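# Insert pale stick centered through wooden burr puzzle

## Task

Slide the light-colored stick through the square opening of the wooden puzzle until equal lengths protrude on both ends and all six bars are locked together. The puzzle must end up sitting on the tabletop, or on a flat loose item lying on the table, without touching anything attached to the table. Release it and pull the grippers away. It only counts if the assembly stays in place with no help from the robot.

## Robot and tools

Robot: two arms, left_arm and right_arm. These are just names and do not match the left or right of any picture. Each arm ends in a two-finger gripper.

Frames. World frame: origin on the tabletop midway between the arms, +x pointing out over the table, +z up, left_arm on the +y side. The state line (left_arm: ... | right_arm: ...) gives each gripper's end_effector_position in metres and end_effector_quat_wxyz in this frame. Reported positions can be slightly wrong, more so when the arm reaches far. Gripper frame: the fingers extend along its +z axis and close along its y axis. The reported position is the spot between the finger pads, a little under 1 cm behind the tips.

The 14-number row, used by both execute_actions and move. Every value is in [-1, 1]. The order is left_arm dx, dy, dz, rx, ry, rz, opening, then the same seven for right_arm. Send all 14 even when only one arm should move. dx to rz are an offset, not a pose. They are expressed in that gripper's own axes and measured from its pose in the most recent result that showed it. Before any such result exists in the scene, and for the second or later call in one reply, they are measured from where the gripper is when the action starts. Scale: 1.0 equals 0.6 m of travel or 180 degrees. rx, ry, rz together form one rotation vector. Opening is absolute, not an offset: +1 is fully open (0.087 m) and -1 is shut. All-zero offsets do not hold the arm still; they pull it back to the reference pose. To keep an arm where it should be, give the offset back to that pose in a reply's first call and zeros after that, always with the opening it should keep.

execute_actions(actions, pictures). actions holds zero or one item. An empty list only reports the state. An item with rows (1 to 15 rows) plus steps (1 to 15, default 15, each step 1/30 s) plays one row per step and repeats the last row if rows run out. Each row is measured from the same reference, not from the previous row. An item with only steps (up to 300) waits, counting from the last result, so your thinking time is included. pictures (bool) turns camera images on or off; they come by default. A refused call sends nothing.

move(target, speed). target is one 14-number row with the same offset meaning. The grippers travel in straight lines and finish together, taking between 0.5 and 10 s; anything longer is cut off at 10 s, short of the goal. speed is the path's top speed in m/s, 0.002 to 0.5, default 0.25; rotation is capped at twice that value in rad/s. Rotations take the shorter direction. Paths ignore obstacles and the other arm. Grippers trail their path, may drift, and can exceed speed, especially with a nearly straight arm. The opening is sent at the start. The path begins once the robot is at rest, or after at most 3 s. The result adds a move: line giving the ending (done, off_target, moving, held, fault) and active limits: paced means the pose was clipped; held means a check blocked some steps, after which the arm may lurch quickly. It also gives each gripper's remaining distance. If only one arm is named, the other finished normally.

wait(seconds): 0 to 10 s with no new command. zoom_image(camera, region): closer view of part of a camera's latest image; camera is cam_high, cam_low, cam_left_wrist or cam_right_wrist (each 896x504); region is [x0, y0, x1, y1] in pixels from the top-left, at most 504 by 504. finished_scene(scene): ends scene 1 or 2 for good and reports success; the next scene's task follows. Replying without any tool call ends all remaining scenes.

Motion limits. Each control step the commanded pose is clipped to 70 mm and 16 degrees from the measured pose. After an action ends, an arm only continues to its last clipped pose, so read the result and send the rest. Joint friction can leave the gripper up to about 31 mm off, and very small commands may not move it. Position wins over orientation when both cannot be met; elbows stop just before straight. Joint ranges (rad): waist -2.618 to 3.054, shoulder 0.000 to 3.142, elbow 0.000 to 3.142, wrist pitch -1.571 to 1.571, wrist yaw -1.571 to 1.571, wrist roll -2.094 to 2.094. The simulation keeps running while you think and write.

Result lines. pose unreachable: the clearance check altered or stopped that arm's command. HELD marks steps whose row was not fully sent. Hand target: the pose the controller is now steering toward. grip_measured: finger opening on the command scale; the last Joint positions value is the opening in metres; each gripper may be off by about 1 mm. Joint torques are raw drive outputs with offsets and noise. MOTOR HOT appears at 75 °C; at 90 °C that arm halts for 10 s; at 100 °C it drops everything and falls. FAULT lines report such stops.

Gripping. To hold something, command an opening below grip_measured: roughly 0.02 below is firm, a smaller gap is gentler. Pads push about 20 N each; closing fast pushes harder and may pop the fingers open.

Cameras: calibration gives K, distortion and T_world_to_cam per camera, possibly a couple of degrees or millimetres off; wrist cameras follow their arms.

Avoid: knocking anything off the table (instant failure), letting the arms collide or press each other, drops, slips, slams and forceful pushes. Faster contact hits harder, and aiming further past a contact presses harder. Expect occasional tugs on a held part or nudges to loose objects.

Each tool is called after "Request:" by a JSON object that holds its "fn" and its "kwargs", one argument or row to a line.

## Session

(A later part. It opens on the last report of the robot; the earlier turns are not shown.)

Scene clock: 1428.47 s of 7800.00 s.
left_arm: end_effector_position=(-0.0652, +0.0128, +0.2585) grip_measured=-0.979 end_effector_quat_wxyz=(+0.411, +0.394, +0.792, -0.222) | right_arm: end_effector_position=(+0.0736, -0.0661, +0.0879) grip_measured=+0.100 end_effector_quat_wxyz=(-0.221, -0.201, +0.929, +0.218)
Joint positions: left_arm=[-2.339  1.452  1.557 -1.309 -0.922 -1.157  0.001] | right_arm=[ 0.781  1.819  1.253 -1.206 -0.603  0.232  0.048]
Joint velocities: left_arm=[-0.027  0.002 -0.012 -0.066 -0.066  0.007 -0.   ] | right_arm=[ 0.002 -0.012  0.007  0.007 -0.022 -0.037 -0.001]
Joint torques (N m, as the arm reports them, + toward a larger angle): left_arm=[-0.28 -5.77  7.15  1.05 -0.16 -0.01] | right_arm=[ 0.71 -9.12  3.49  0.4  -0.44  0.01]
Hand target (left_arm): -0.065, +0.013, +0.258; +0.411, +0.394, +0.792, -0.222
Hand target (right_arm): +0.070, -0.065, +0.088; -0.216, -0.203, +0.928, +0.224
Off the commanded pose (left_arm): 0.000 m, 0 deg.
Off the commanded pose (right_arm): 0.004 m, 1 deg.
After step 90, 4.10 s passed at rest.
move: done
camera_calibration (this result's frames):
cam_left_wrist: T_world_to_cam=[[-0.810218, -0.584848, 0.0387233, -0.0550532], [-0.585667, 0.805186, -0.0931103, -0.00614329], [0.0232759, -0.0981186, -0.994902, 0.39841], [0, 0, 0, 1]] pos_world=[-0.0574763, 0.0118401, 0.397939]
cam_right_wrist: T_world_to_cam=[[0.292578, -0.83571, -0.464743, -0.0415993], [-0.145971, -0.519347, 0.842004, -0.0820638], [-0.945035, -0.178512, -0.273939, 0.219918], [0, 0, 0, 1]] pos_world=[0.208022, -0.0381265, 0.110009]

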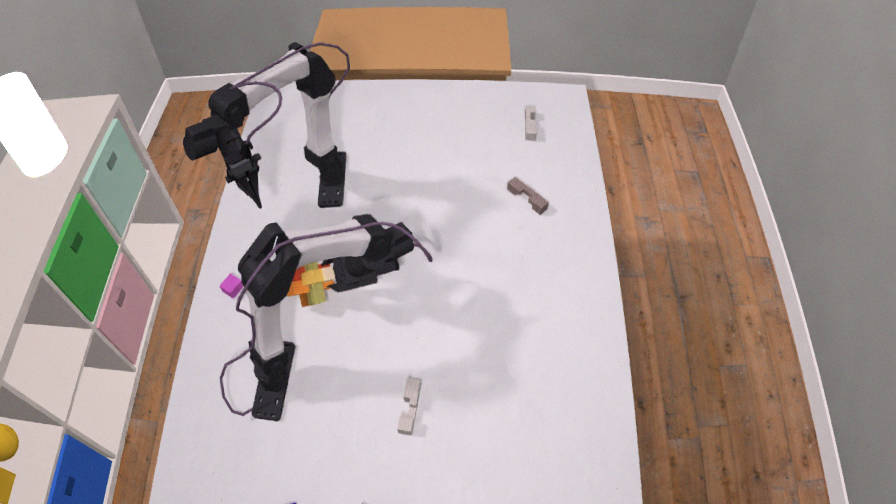

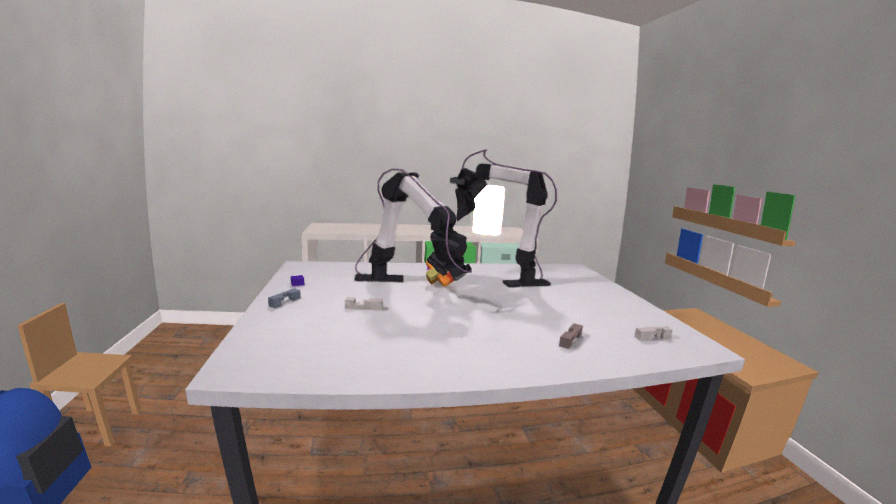

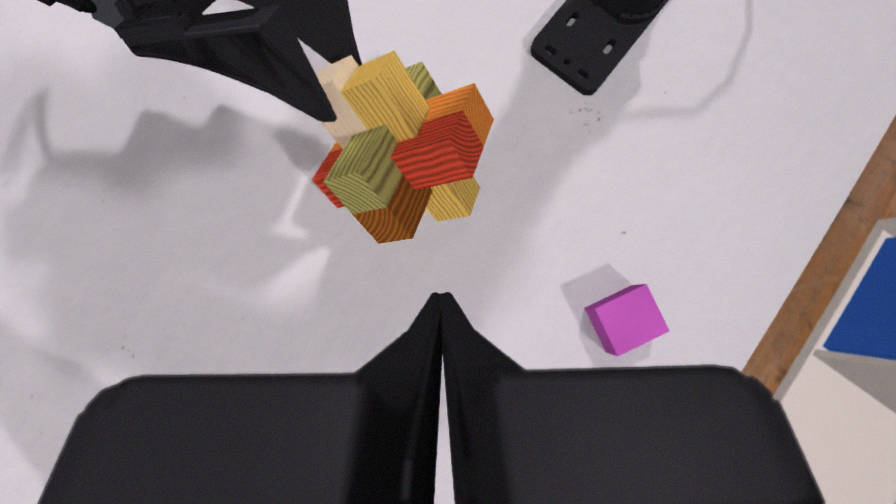

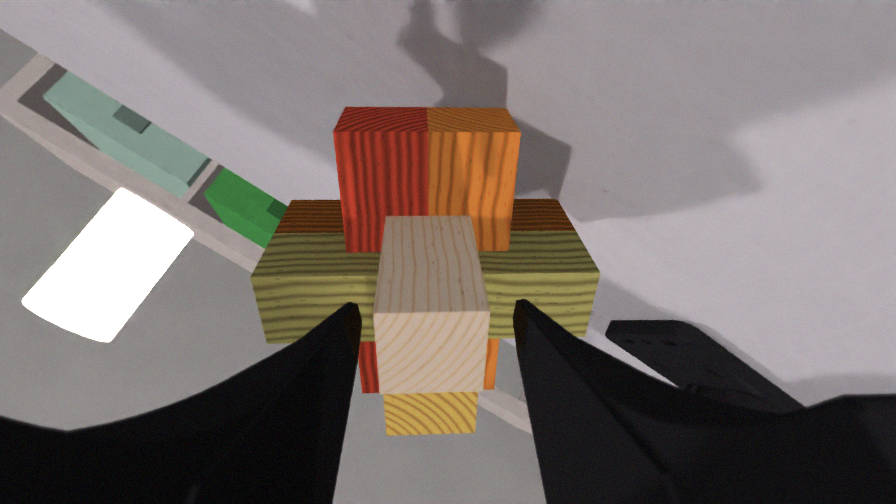

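Request:
{"fn": "execute_actions", "kwargs": {
  "actions": [
    {"rows": [[0,0,0,0,0,0,-1,0,0.003,0,0,0,0,0.05],[0,0,0,0,0,0,-1,0,0.003,0,0,0,0,0.0],[0,0,0,0,0,0,-1,0,0.003,0,0,0,0,-0.05],[0,0,0,0,0,0,-1,0,0.003,0,0,0,0,-0.1],[0,0,0,0,0,0,-1,0,0.003,0,0,0,0,-0.14],[0,0,0,0,0,0,-1,0,0.003,0,0,0,0,-0.17],[0,0,0,0,0,0,-1,0,0.003,0,0,0,0,-0.2],[0,0,0,0,0,0,-1,0,0.003,0,0,0,0,-0.22],[0,0,0,0,0,0,-1,0,0.003,0,0,0,0,-0.24],[0,0,0,0,0,0,-1,0,0.003,0,0,0,0,-0.26],[0,0,0,0,0,0,-1,0,0.003,0,0,0,0,-0.275],[0,0,0,0,0,0,-1,0,0.003,0,0,0,0,-0.29],[0,0,0,0,0,0,-1,0,0.003,0,0,0,0,-0.305],[0,0,0,0,0,0,-1,0,0.003,0,0,0,0,-0.32],[0,0,0,0,0,0,-1,0,0.003,0,0,0,0,-0.33]], "steps": 15}
  ],
  "pictures": false
}}

Request:
{"fn": "wait", "kwargs": {
  "seconds": 0.4
}}

Request:
{"fn": "zoom_image", "kwargs": {
  "camera": "cam_left_wrist",
  "region": [250, 0, 500, 250]
}}

Scene clock: 1445.47 s of 7800.00 s.
left_arm: end_effector_position=(-0.0652, +0.0128, +0.2585) grip_measured=-0.979 end_effector_quat_wxyz=(+0.411, +0.394, +0.792, -0.222) | right_arm: end_effector_position=(+0.0735, -0.0651, +0.0884) grip_measured=-0.318 end_effector_quat_wxyz=(-0.221, -0.199, +0.929, +0.221)
Joint positions: left_arm=[-2.339  1.452  1.557 -1.309 -0.922 -1.157  0.001] | right_arm=[ 0.781  1.819  1.253 -1.204 -0.608  0.235  0.03 ]
Joint velocities: left_arm=[-0.027  0.002 -0.017 -0.022 -0.051  0.11   0.001] | right_arm=[-0.007 -0.012 -0.007  0.007  0.022  0.022 -0.001]
Joint torques (N m, as the arm reports them, + toward a larger angle): left_arm=[-0.24 -5.62  7.31  1.03 -0.29 -0.02] | right_arm=[ 0.3  -7.63  5.53  0.14 -0.29  0.04]
Hand target (left_arm): -0.065, +0.013, +0.258; +0.411, +0.394, +0.792, -0.222
Hand target (right_arm): +0.073, -0.065, +0.089; -0.220, -0.201, +0.929, +0.218
Off the commanded pose (left_arm): 0.000 m, 0 deg.
Off the commanded pose (right_arm): 0.001 m, 0 deg.
Steps of this call (steps 1 to 90: nothing new was sent; then 13.50 s passed at rest; steps 91 to 105: all 15 steps of this action). Readings (end_effector_position):
91: left_arm (-0.0652, +0.0128, +0.2585) | right_arm (+0.0739, -0.0658, +0.0878)
92: left_arm (-0.0652, +0.0128, +0.2585) | right_arm (+0.0739, -0.0658, +0.0878)
94: left_arm (-0.0652, +0.0128, +0.2585) | right_arm (+0.0739, -0.0658, +0.0878)
98: left_arm (-0.0652, +0.0128, +0.2585) | right_arm (+0.0739, -0.0658, +0.0878)
105: the state above

Scene clock: 1445.87 s of 7800.00 s.
left_arm: end_effector_position=(-0.0652, +0.0128, +0.2585) grip_measured=-0.979 end_effector_quat_wxyz=(+0.411, +0.394, +0.792, -0.222) | right_arm: end_effector_position=(+0.0735, -0.0651, +0.0884) grip_measured=-0.318 end_effector_quat_wxyz=(-0.221, -0.199, +0.929, +0.221)
Joint positions: left_arm=[-2.339  1.452  1.557 -1.309 -0.922 -1.157  0.001] | right_arm=[ 0.781  1.819  1.253 -1.204 -0.608  0.236  0.03 ]
Joint velocities: left_arm=[-0.002 -0.012 -0.002  0.081  0.007 -0.051  0.   ] | right_arm=[-0.007  0.007 -0.012 -0.037  0.037  0.066  0.   ]
Joint torques (N m, as the arm reports them, + toward a larger angle): left_arm=[-0.43 -5.27  7.46  1.07 -0.16 -0.01] | right_arm=[ 0.43 -7.7   5.56  0.11 -0.33  0.04]
Hand target (left_arm): -0.065, +0.013, +0.258; +0.411, +0.394, +0.792, -0.222
Hand target (right_arm): +0.073, -0.065, +0.089; -0.221, -0.201, +0.929, +0.218
Off the commanded pose (left_arm): 0.000 m, 0 deg.
Off the commanded pose (right_arm): 0.001 m, 0 deg.
Steps of this call (steps 1 to 12: nothing new was sent). Readings (end_effector_position):
1: left_arm (-0.0652, +0.0128, +0.2585) | right_arm (+0.0735, -0.0651, +0.0884)
2: left_arm (-0.0652, +0.0128, +0.2585) | right_arm (+0.0735, -0.0651, +0.0884)
4: left_arm (-0.0652, +0.0128, +0.2585) | right_arm (+0.0735, -0.0651, +0.0884)
8: left_arm (-0.0652, +0.0128, +0.2585) | right_arm (+0.0735, -0.0651, +0.0884)
12: the state above
camera_calibration (this result's frames):
cam_left_wrist: T_world_to_cam=[[-0.810218, -0.584848, 0.0387233, -0.0550532], [-0.585667, 0.805186, -0.0931103, -0.00614329], [0.0232759, -0.0981186, -0.994902, 0.39841], [0, 0, 0, 1]] pos_world=[-0.0574763, 0.0118401, 0.397939]
cam_right_wrist: T_world_to_cam=[[0.287475, -0.835662, -0.468004, -0.03986], [-0.145623, -0.521084, 0.840991, -0.0820039], [-0.946653, -0.173612, -0.27149, 0.220312], [0, 0, 0, 1]] pos_world=[0.208076, -0.0377917, 0.110122]

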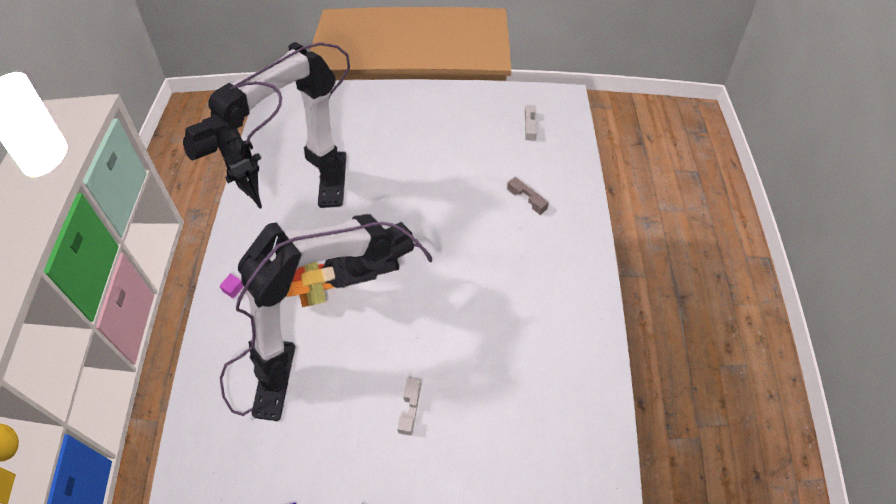

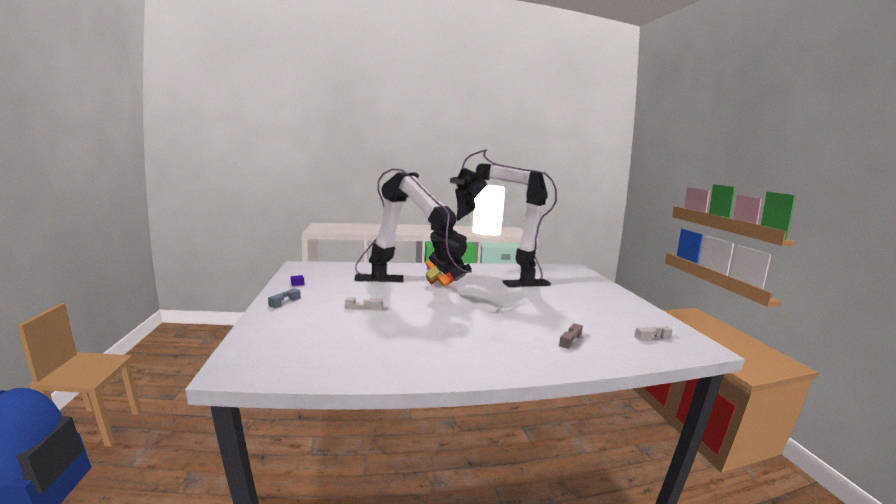

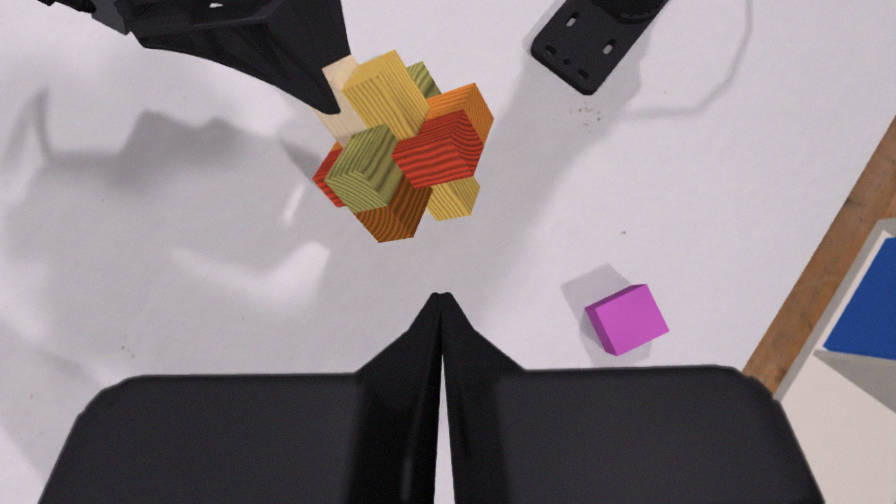

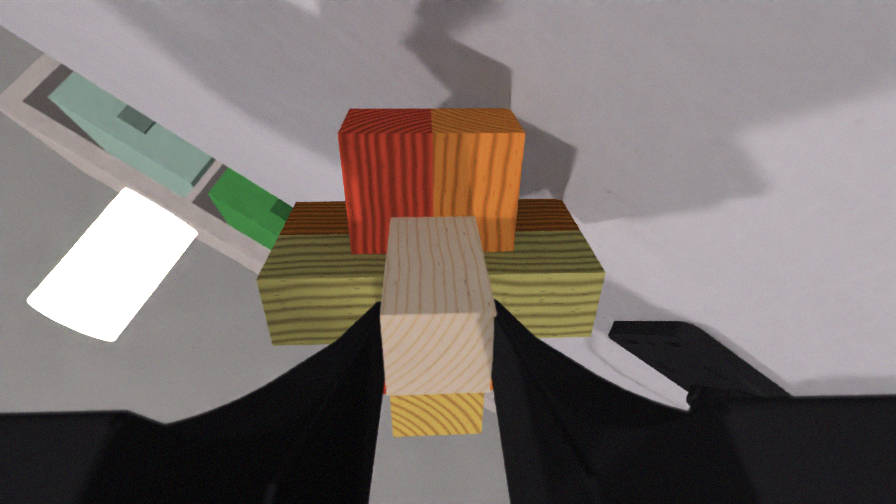

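Region (250, 0, 500, 250) of cam_left_wrist's 896x504 image, scaled by 2.016, with more detail than that image has.

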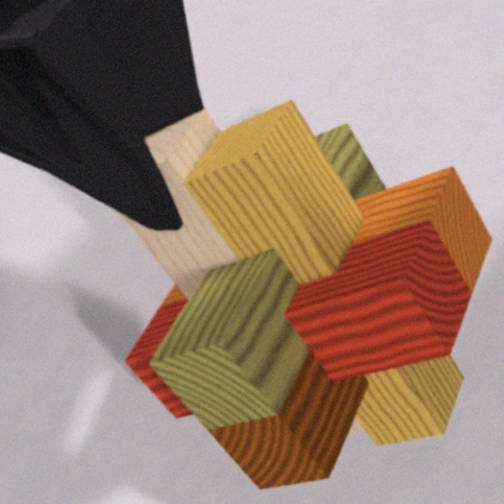

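Request:
{"fn": "move", "kwargs": {
  "target": [0.1057,0.7088,-0.0187,-0.2107,0.127,-0.2147,-1,0.0108,0.0166,-0.0268,0,0,0,-0.355],
  "speed": 0.2
}}

Scene clock: 1483.63 s of 7800.00 s.
left_arm: end_effector_position=(+0.2433, +0.2971, +0.2044) grip_measured=-0.979 end_effector_quat_wxyz=(+0.266, -0.003, +0.964, +0.003) | right_arm: end_effector_position=(+0.0754, -0.0676, +0.0924) grip_measured=-0.321 end_effector_quat_wxyz=(-0.220, -0.199, +0.932, +0.209)
Joint positions: left_arm=[-0.145  1.06   1.211 -1.185 -0.042 -0.064  0.001] | right_arm=[ 0.781  1.819  1.277 -1.236 -0.585  0.236  0.03 ]
Joint velocities: left_arm=[-0.002 -0.002  0.007 -0.022  0.051  0.037  0.   ] | right_arm=[-0.007  0.002  0.007 -0.037 -0.007 -0.007  0.001]
Joint torques (N m, as the arm reports them, + toward a larger angle): left_arm=[ 0.4  -1.09  8.92  1.75  0.22  0.08] | right_arm=[-0.02 -9.55  6.98 -0.32 -0.61  0.07]
Hand target (left_arm): +0.251, +0.297, +0.211; +0.279, -0.000, +0.960, -0.002
Hand target (right_arm): +0.073, -0.065, +0.108; -0.221, -0.199, +0.929, +0.221
Off the commanded pose (left_arm): 0.008 m, 1 deg.
Off the commanded pose (right_arm): 0.016 m, 1 deg.
After step 90, 31.63 s passed at rest.
move: off_target (right_arm)
camera_calibration (this result's frames):
cam_left_wrist: T_world_to_cam=[[0.00409288, -0.999955, 0.00859929, 0.294563], [-0.94265, -0.000987901, 0.333783, 0.179693], [-0.333759, -0.00947224, -0.942611, 0.415165], [0, 0, 0, 1]] pos_world=[0.306747, 0.298659, 0.328827]
cam_right_wrist: T_world_to_cam=[[0.295367, -0.84444, -0.446855, -0.0438078], [-0.150677, -0.503043, 0.851025, -0.0857787], [-0.943427, -0.184034, -0.27582, 0.222247], [0, 0, 0, 1]] pos_world=[0.209689, -0.0392423, 0.114724]

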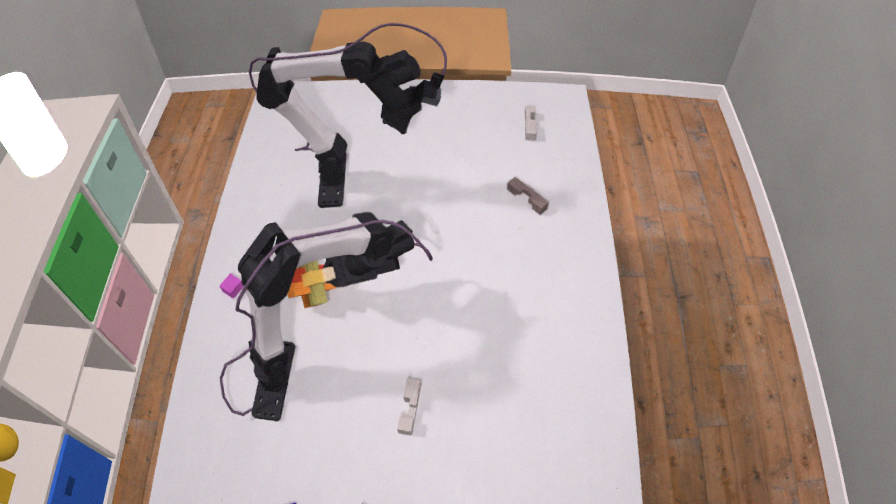

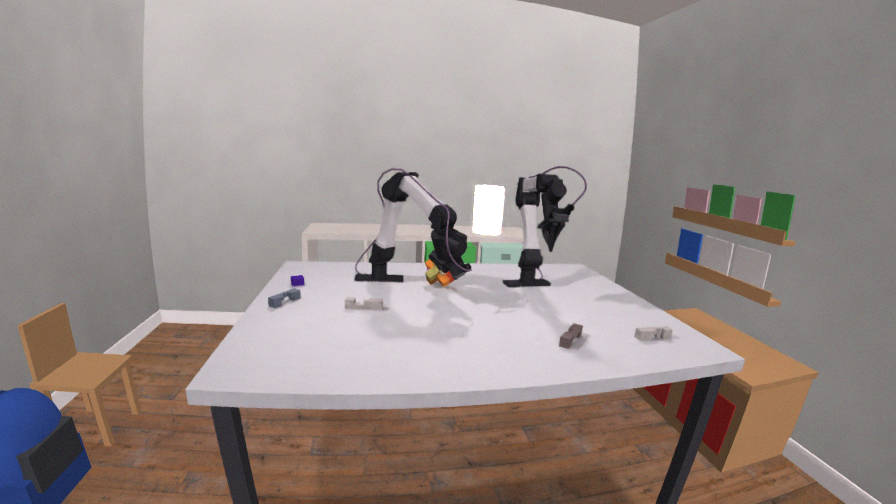

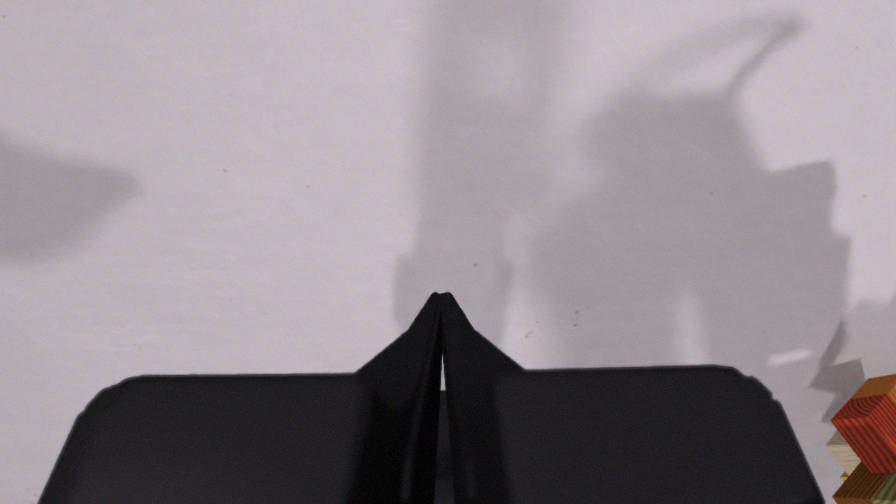

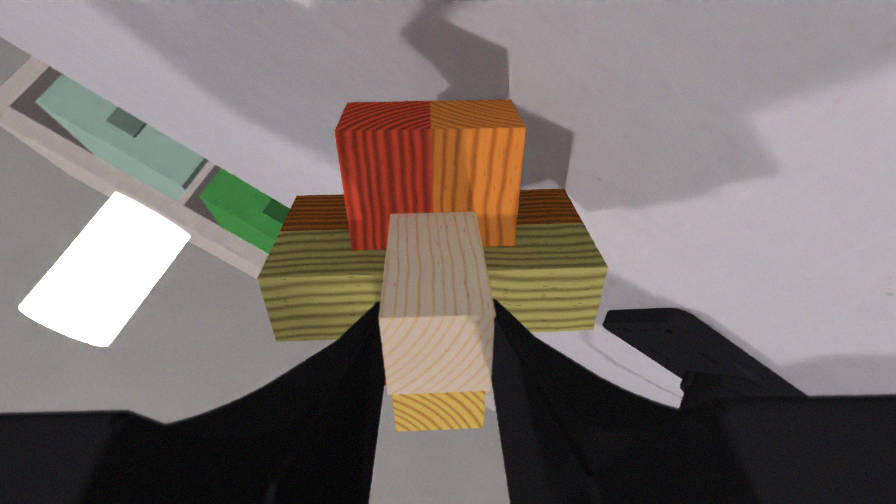

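Request:
{"fn": "move", "kwargs": {
  "target": [0,0,0,0,0,0,-1,0.0731,0.0712,-0.0427,0.1627,-0.1965,-0.0497,-0.355],
  "speed": 0.12
}}

Scene clock: 1513.47 s of 7800.00 s.
left_arm: end_effector_position=(+0.2433, +0.2968, +0.2044) grip_measured=-0.979 end_effector_quat_wxyz=(+0.266, -0.002, +0.964, +0.002) | right_arm: end_effector_position=(+0.0393, -0.0673, +0.1278) grip_measured=-0.322 end_effector_quat_wxyz=(+0.130, -0.253, +0.959, +0.011)
Joint positions: left_arm=[-0.145  1.06   1.211 -1.185 -0.04  -0.062  0.001] | right_arm=[ 1.358  1.455  1.236 -1.197  0.213  0.764  0.03 ]
Joint velocities: left_arm=[ 0.007 -0.002 -0.007  0.022 -0.037  0.037 -0.   ] | right_arm=[-0.007 -0.007 -0.002  0.022 -0.051  0.007  0.   ]
Joint torques (N m, as the arm reports them, + toward a larger angle): left_arm=[-0.06 -1.88  7.8   1.57  0.16  0.  ] | right_arm=[ 0.78 -7.12  8.23  0.77  0.27  0.05]
Hand target (left_arm): +0.243, +0.297, +0.204; +0.266, -0.003, +0.964, +0.003
Hand target (right_arm): +0.040, -0.063, +0.143; +0.146, -0.249, +0.957, +0.029
Off the commanded pose (left_arm): 0.000 m, 0 deg.
Off the commanded pose (right_arm): 0.021 m, 3 deg.
After step 90, 22.97 s passed at rest.
move: off_target (right_arm)
camera_calibration (this result's frames):
cam_left_wrist: T_world_to_cam=[[0.00148108, -0.999956, 0.00925679, 0.29481], [-0.942607, 0.00169484, 0.3339, 0.178846], [-0.333901, -0.00922005, -0.942563, 0.415099], [0, 0, 0, 1]] pos_world=[0.306747, 0.298321, 0.328811]
cam_right_wrist: T_world_to_cam=[[0.477151, -0.875334, 0.0782134, -0.0933519], [-0.734785, -0.348542, 0.581902, -0.053361], [-0.482098, -0.335125, -0.809489, 0.23789], [0, 0, 0, 1]] pos_world=[0.12002, -0.0205897, 0.230922]

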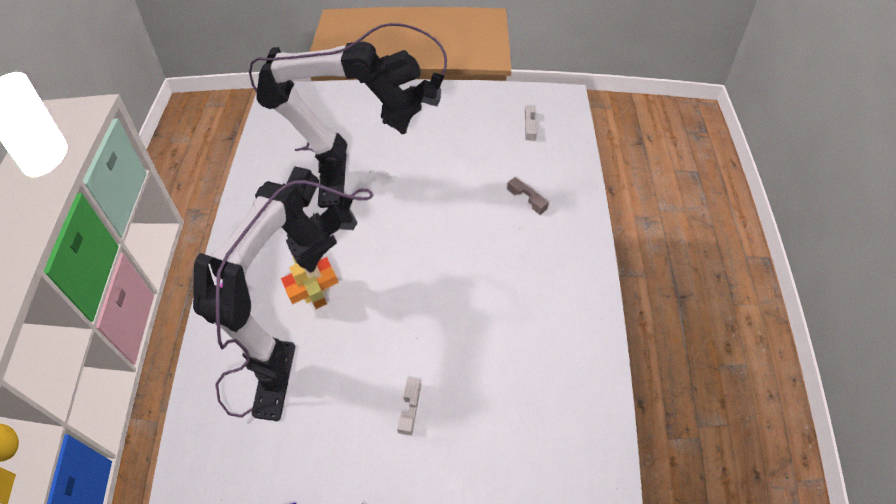

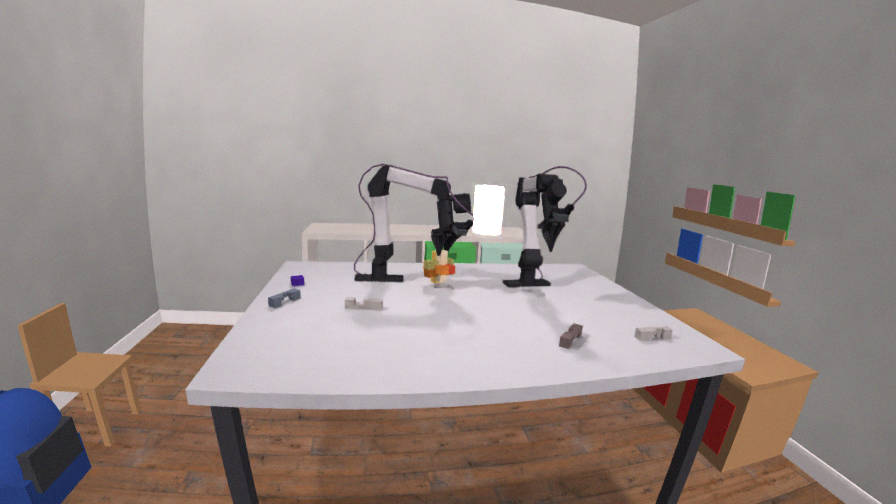

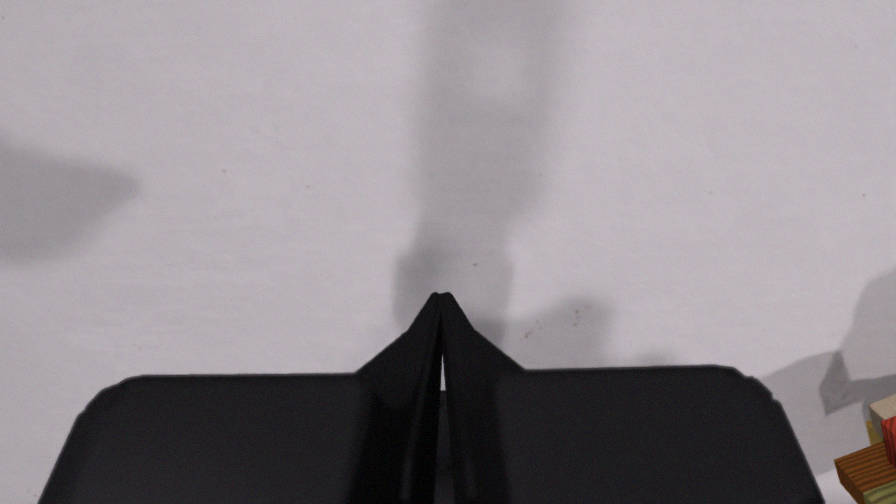

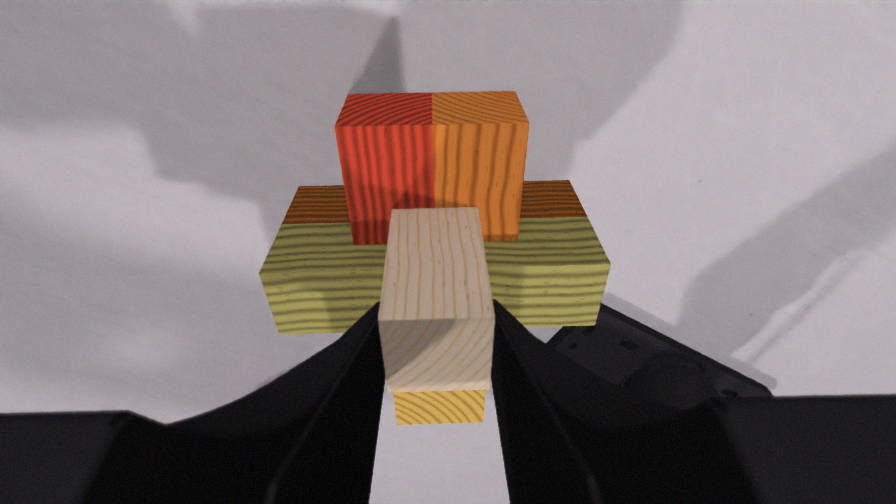

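Request:
{"fn": "zoom_image", "kwargs": {
  "camera": "cam_low",
  "region": [400, 220, 490, 300]
}}

Request:
{"fn": "zoom_image", "kwargs": {
  "camera": "cam_right_wrist",
  "region": [250, 80, 620, 450]
}}

Region (400, 220, 490, 300) of cam_low's 896x504 image, scaled by 5.600, with more detail than that image has.

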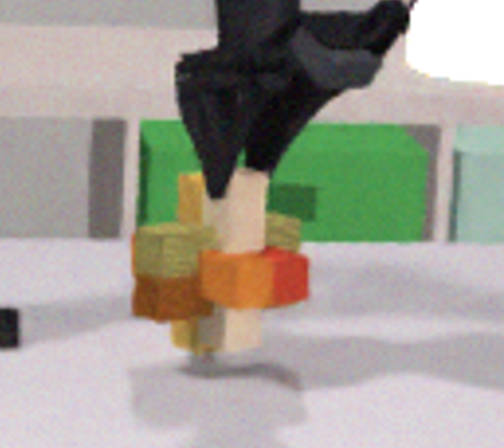

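Region (250, 80, 620, 450) of cam_right_wrist's 896x504 image, scaled by 1.362, with more detail than that image has.

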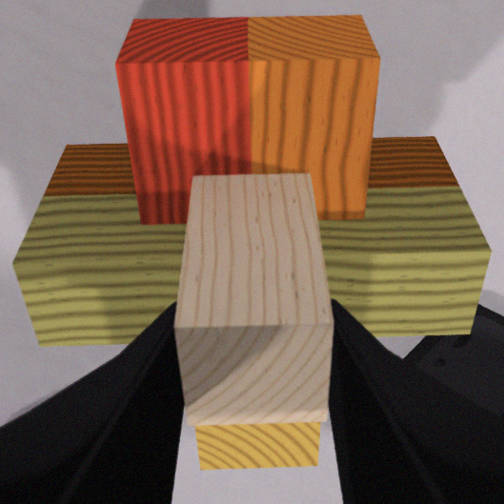

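Request:
{"fn": "execute_actions", "kwargs": {
  "actions": [
    {"rows": [[0,0,0,0,0,0,-1,-0.0051,0.003,-0.0193,-0.010,-0.0125,0.004,-0.355],[0,0,0,0,0,0,-1,-0.0043,0.003,-0.0161,-0.012,-0.0123,0.0045,-0.355],[0,0,0,0,0,0,-1,-0.0034,0.003,-0.0129,-0.014,-0.012,0.005,-0.355],[0,0,0,0,0,0,-1,-0.0026,0.003,-0.0097,-0.016,-0.0118,0.0055,-0.355],[0,0,0,0,0,0,-1,-0.0017,0.003,-0.0064,-0.018,-0.0116,0.006,-0.355],[0,0,0,0,0,0,-1,-0.0009,0.003,-0.0032,-0.020,-0.0114,0.0065,-0.355],[0,0,0,0,0,0,-1,0,0.003,0,-0.022,-0.0113,0.007,-0.355],[0,0,0,0,0,0,-1,0.0009,0.003,0.0032,-0.022,-0.0113,0.007,-0.355],[0,0,0,0,0,0,-1,0.0017,0.003,0.0064,-0.022,-0.0113,0.007,-0.355],[0,0,0,0,0,0,-1,0.0026,0.003,0.0097,-0.022,-0.0113,0.007,-0.355],[0,0,0,0,0,0,-1,0.0034,0.003,0.0129,-0.022,-0.0113,0.007,-0.355],[0,0,0,0,0,0,-1,0.0043,0.003,0.0161,-0.022,-0.0113,0.007,-0.355],[0,0,0,0,0,0,-1,0.0051,0.003,0.0193,-0.022,-0.0113,0.007,-0.355],[0,0,0,0,0,0,-1,0.006,0.003,0.0225,-0.022,-0.0113,0.007,-0.355],[0,0,0,0,0,0,-1,0.0068,0.003,0.0258,-0.022,-0.0113,0.007,-0.355]], "steps": 15}
  ],
  "pictures": false
}}

Request:
{"fn": "wait", "kwargs": {
  "seconds": 0.5
}}

Request:
{"fn": "zoom_image", "kwargs": {
  "camera": "cam_low",
  "region": [400, 220, 490, 300]
}}

Scene clock: 1544.90 s of 7800.00 s.
left_arm: end_effector_position=(+0.2433, +0.2968, +0.2044) grip_measured=-0.979 end_effector_quat_wxyz=(+0.266, -0.002, +0.964, +0.002) | right_arm: end_effector_position=(+0.0379, -0.0717, +0.1172) grip_measured=-0.323 end_effector_quat_wxyz=(+0.134, -0.250, +0.959, +0.031)
Joint positions: left_arm=[-0.145  1.06   1.211 -1.185 -0.04  -0.062  0.001] | right_arm=[ 1.348  1.4    1.146 -1.123  0.197  0.758  0.03 ]
Joint velocities: left_arm=[-0.012 -0.007 -0.012 -0.007  0.007 -0.11  -0.001] | right_arm=[-0.027 -0.115 -0.139  0.198 -0.007 -0.037 -0.003]
Joint torques (N m, as the arm reports them, + toward a larger angle): left_arm=[-0.45 -1.83  7.76  1.59  0.21  0.04] | right_arm=[-0.57 -5.06  3.96  1.45 -0.09  0.04]
Hand target (left_arm): +0.243, +0.297, +0.204; +0.266, -0.002, +0.964, +0.002
Hand target (right_arm): +0.039, -0.066, +0.112; +0.138, -0.247, +0.958, +0.049
Off the commanded pose (left_arm): 0.000 m, 0 deg.
Off the commanded pose (right_arm): 0.008 m, 2 deg.
Steps of this call (steps 1 to 90: nothing new was sent; then 27.93 s passed at rest; steps 91 to 105: all 15 steps of this action). Readings (end_effector_position):
91: left_arm (+0.2433, +0.2968, +0.2044) | right_arm (+0.0395, -0.0674, +0.1282)
92: left_arm (+0.2433, +0.2968, +0.2044) | right_arm (+0.0395, -0.0674, +0.1289)
94: left_arm (+0.2433, +0.2968, +0.2044) | right_arm (+0.0393, -0.0673, +0.1308)
98: left_arm (+0.2433, +0.2968, +0.2044) | right_arm (+0.0373, -0.0692, +0.1271)
105: the state above

Scene clock: 1545.40 s of 7800.00 s.
left_arm: end_effector_position=(+0.2433, +0.2968, +0.2044) grip_measured=-0.979 end_effector_quat_wxyz=(+0.266, -0.002, +0.964, +0.002) | right_arm: end_effector_position=(+0.0399, -0.0702, +0.1162) grip_measured=-0.323 end_effector_quat_wxyz=(+0.139, -0.252, +0.957, +0.035)
Joint positions: left_arm=[-0.145  1.06   1.211 -1.185 -0.04  -0.062  0.001] | right_arm=[ 1.346  1.395  1.136 -1.104  0.202  0.749  0.03 ]
Joint velocities: left_arm=[-0.017  0.007 -0.002 -0.066 -0.022 -0.037 -0.   ] | right_arm=[-0.007  0.017  0.012 -0.007 -0.022 -0.022  0.   ]
Joint torques (N m, as the arm reports them, + toward a larger angle): left_arm=[-0.15 -2.02  7.7   1.53  0.19 -0.03] | right_arm=[-0.34 -5.51  3.88  1.58 -0.07  0.18]
Hand target (left_arm): +0.243, +0.297, +0.204; +0.266, -0.002, +0.964, +0.002
Hand target (right_arm): +0.039, -0.066, +0.112; +0.138, -0.247, +0.958, +0.049
Off the commanded pose (left_arm): 0.000 m, 0 deg.
Off the commanded pose (right_arm): 0.006 m, 2 deg.
Steps of this call (steps 1 to 15: nothing new was sent). Readings (end_effector_position):
1: left_arm (+0.2433, +0.2968, +0.2044) | right_arm (+0.0383, -0.0715, +0.1171)
2: left_arm (+0.2433, +0.2968, +0.2044) | right_arm (+0.0387, -0.0713, +0.1169)
4: left_arm (+0.2433, +0.2968, +0.2044) | right_arm (+0.0392, -0.0708, +0.1166)
8: left_arm (+0.2433, +0.2968, +0.2044) | right_arm (+0.0398, -0.0703, +0.1163)
15: the state above
camera_calibration (this result's frames):
cam_left_wrist: T_world_to_cam=[[0.00148108, -0.999956, 0.00925679, 0.29481], [-0.942607, 0.00169484, 0.3339, 0.178846], [-0.333901, -0.00922005, -0.942563, 0.415099], [0, 0, 0, 1]] pos_world=[0.306747, 0.298321, 0.328811]
cam_right_wrist: T_world_to_cam=[[0.480825, -0.87606, 0.0364308, -0.0906073], [-0.736321, -0.380872, 0.559257, -0.0468029], [-0.476067, -0.295729, -0.828194, 0.232541], [0, 0, 0, 1]] pos_world=[0.119809, -0.0284341, 0.222065]

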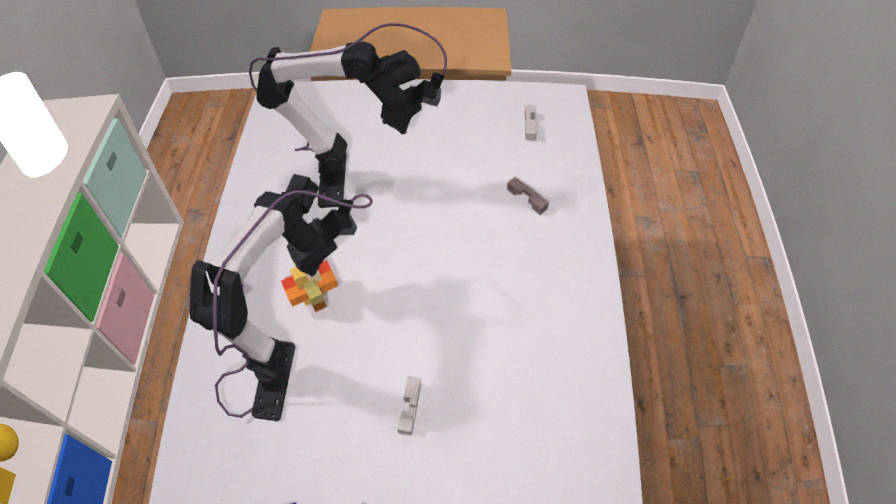

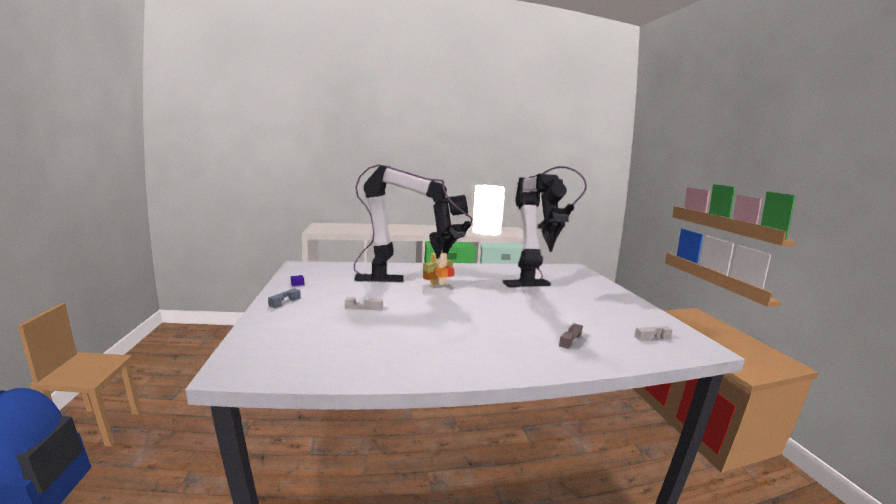

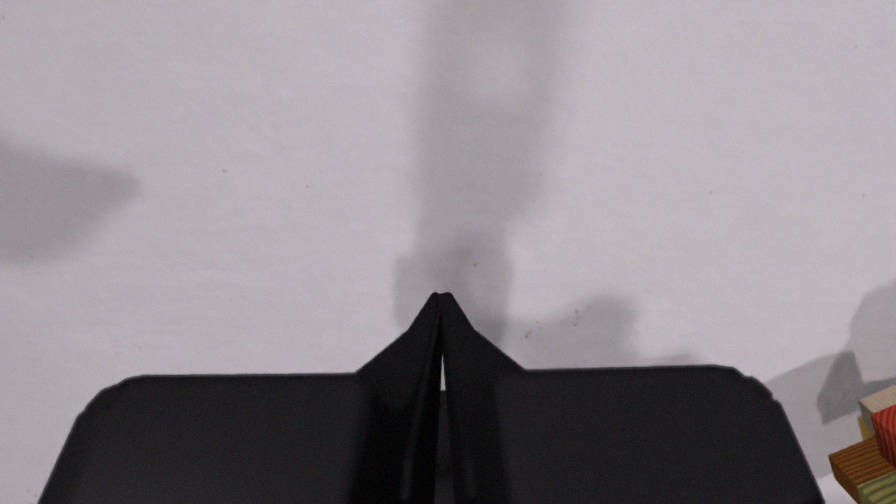

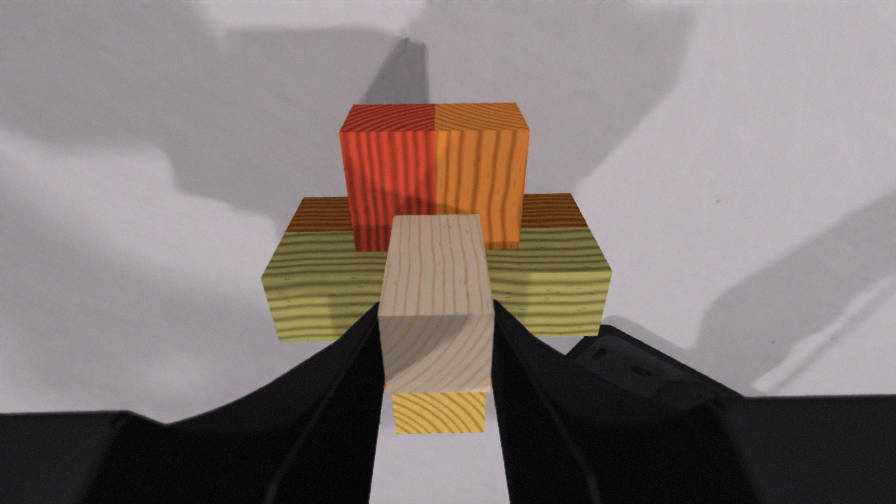

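Region (400, 220, 490, 300) of cam_low's 896x504 image, scaled by 5.600, with more detail than that image has.

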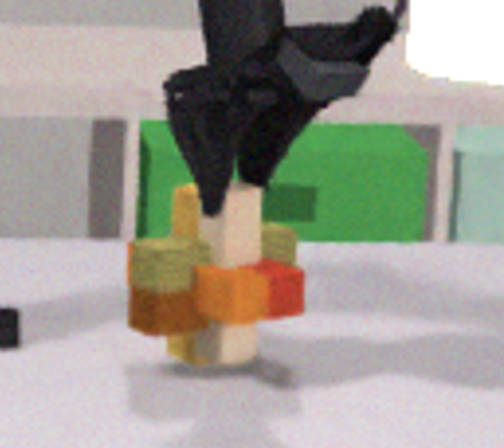

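Request:
{"fn": "zoom_image", "kwargs": {
  "camera": "cam_right_wrist",
  "region": [330, 200, 550, 450]
}}

Region (330, 200, 550, 450) of cam_right_wrist's 896x504 image, scaled by 2.016, with more detail than that image has; it fills the left 444 columns of this view, and the rest is white.

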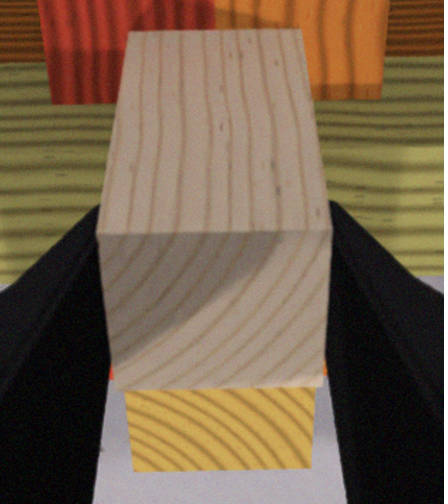

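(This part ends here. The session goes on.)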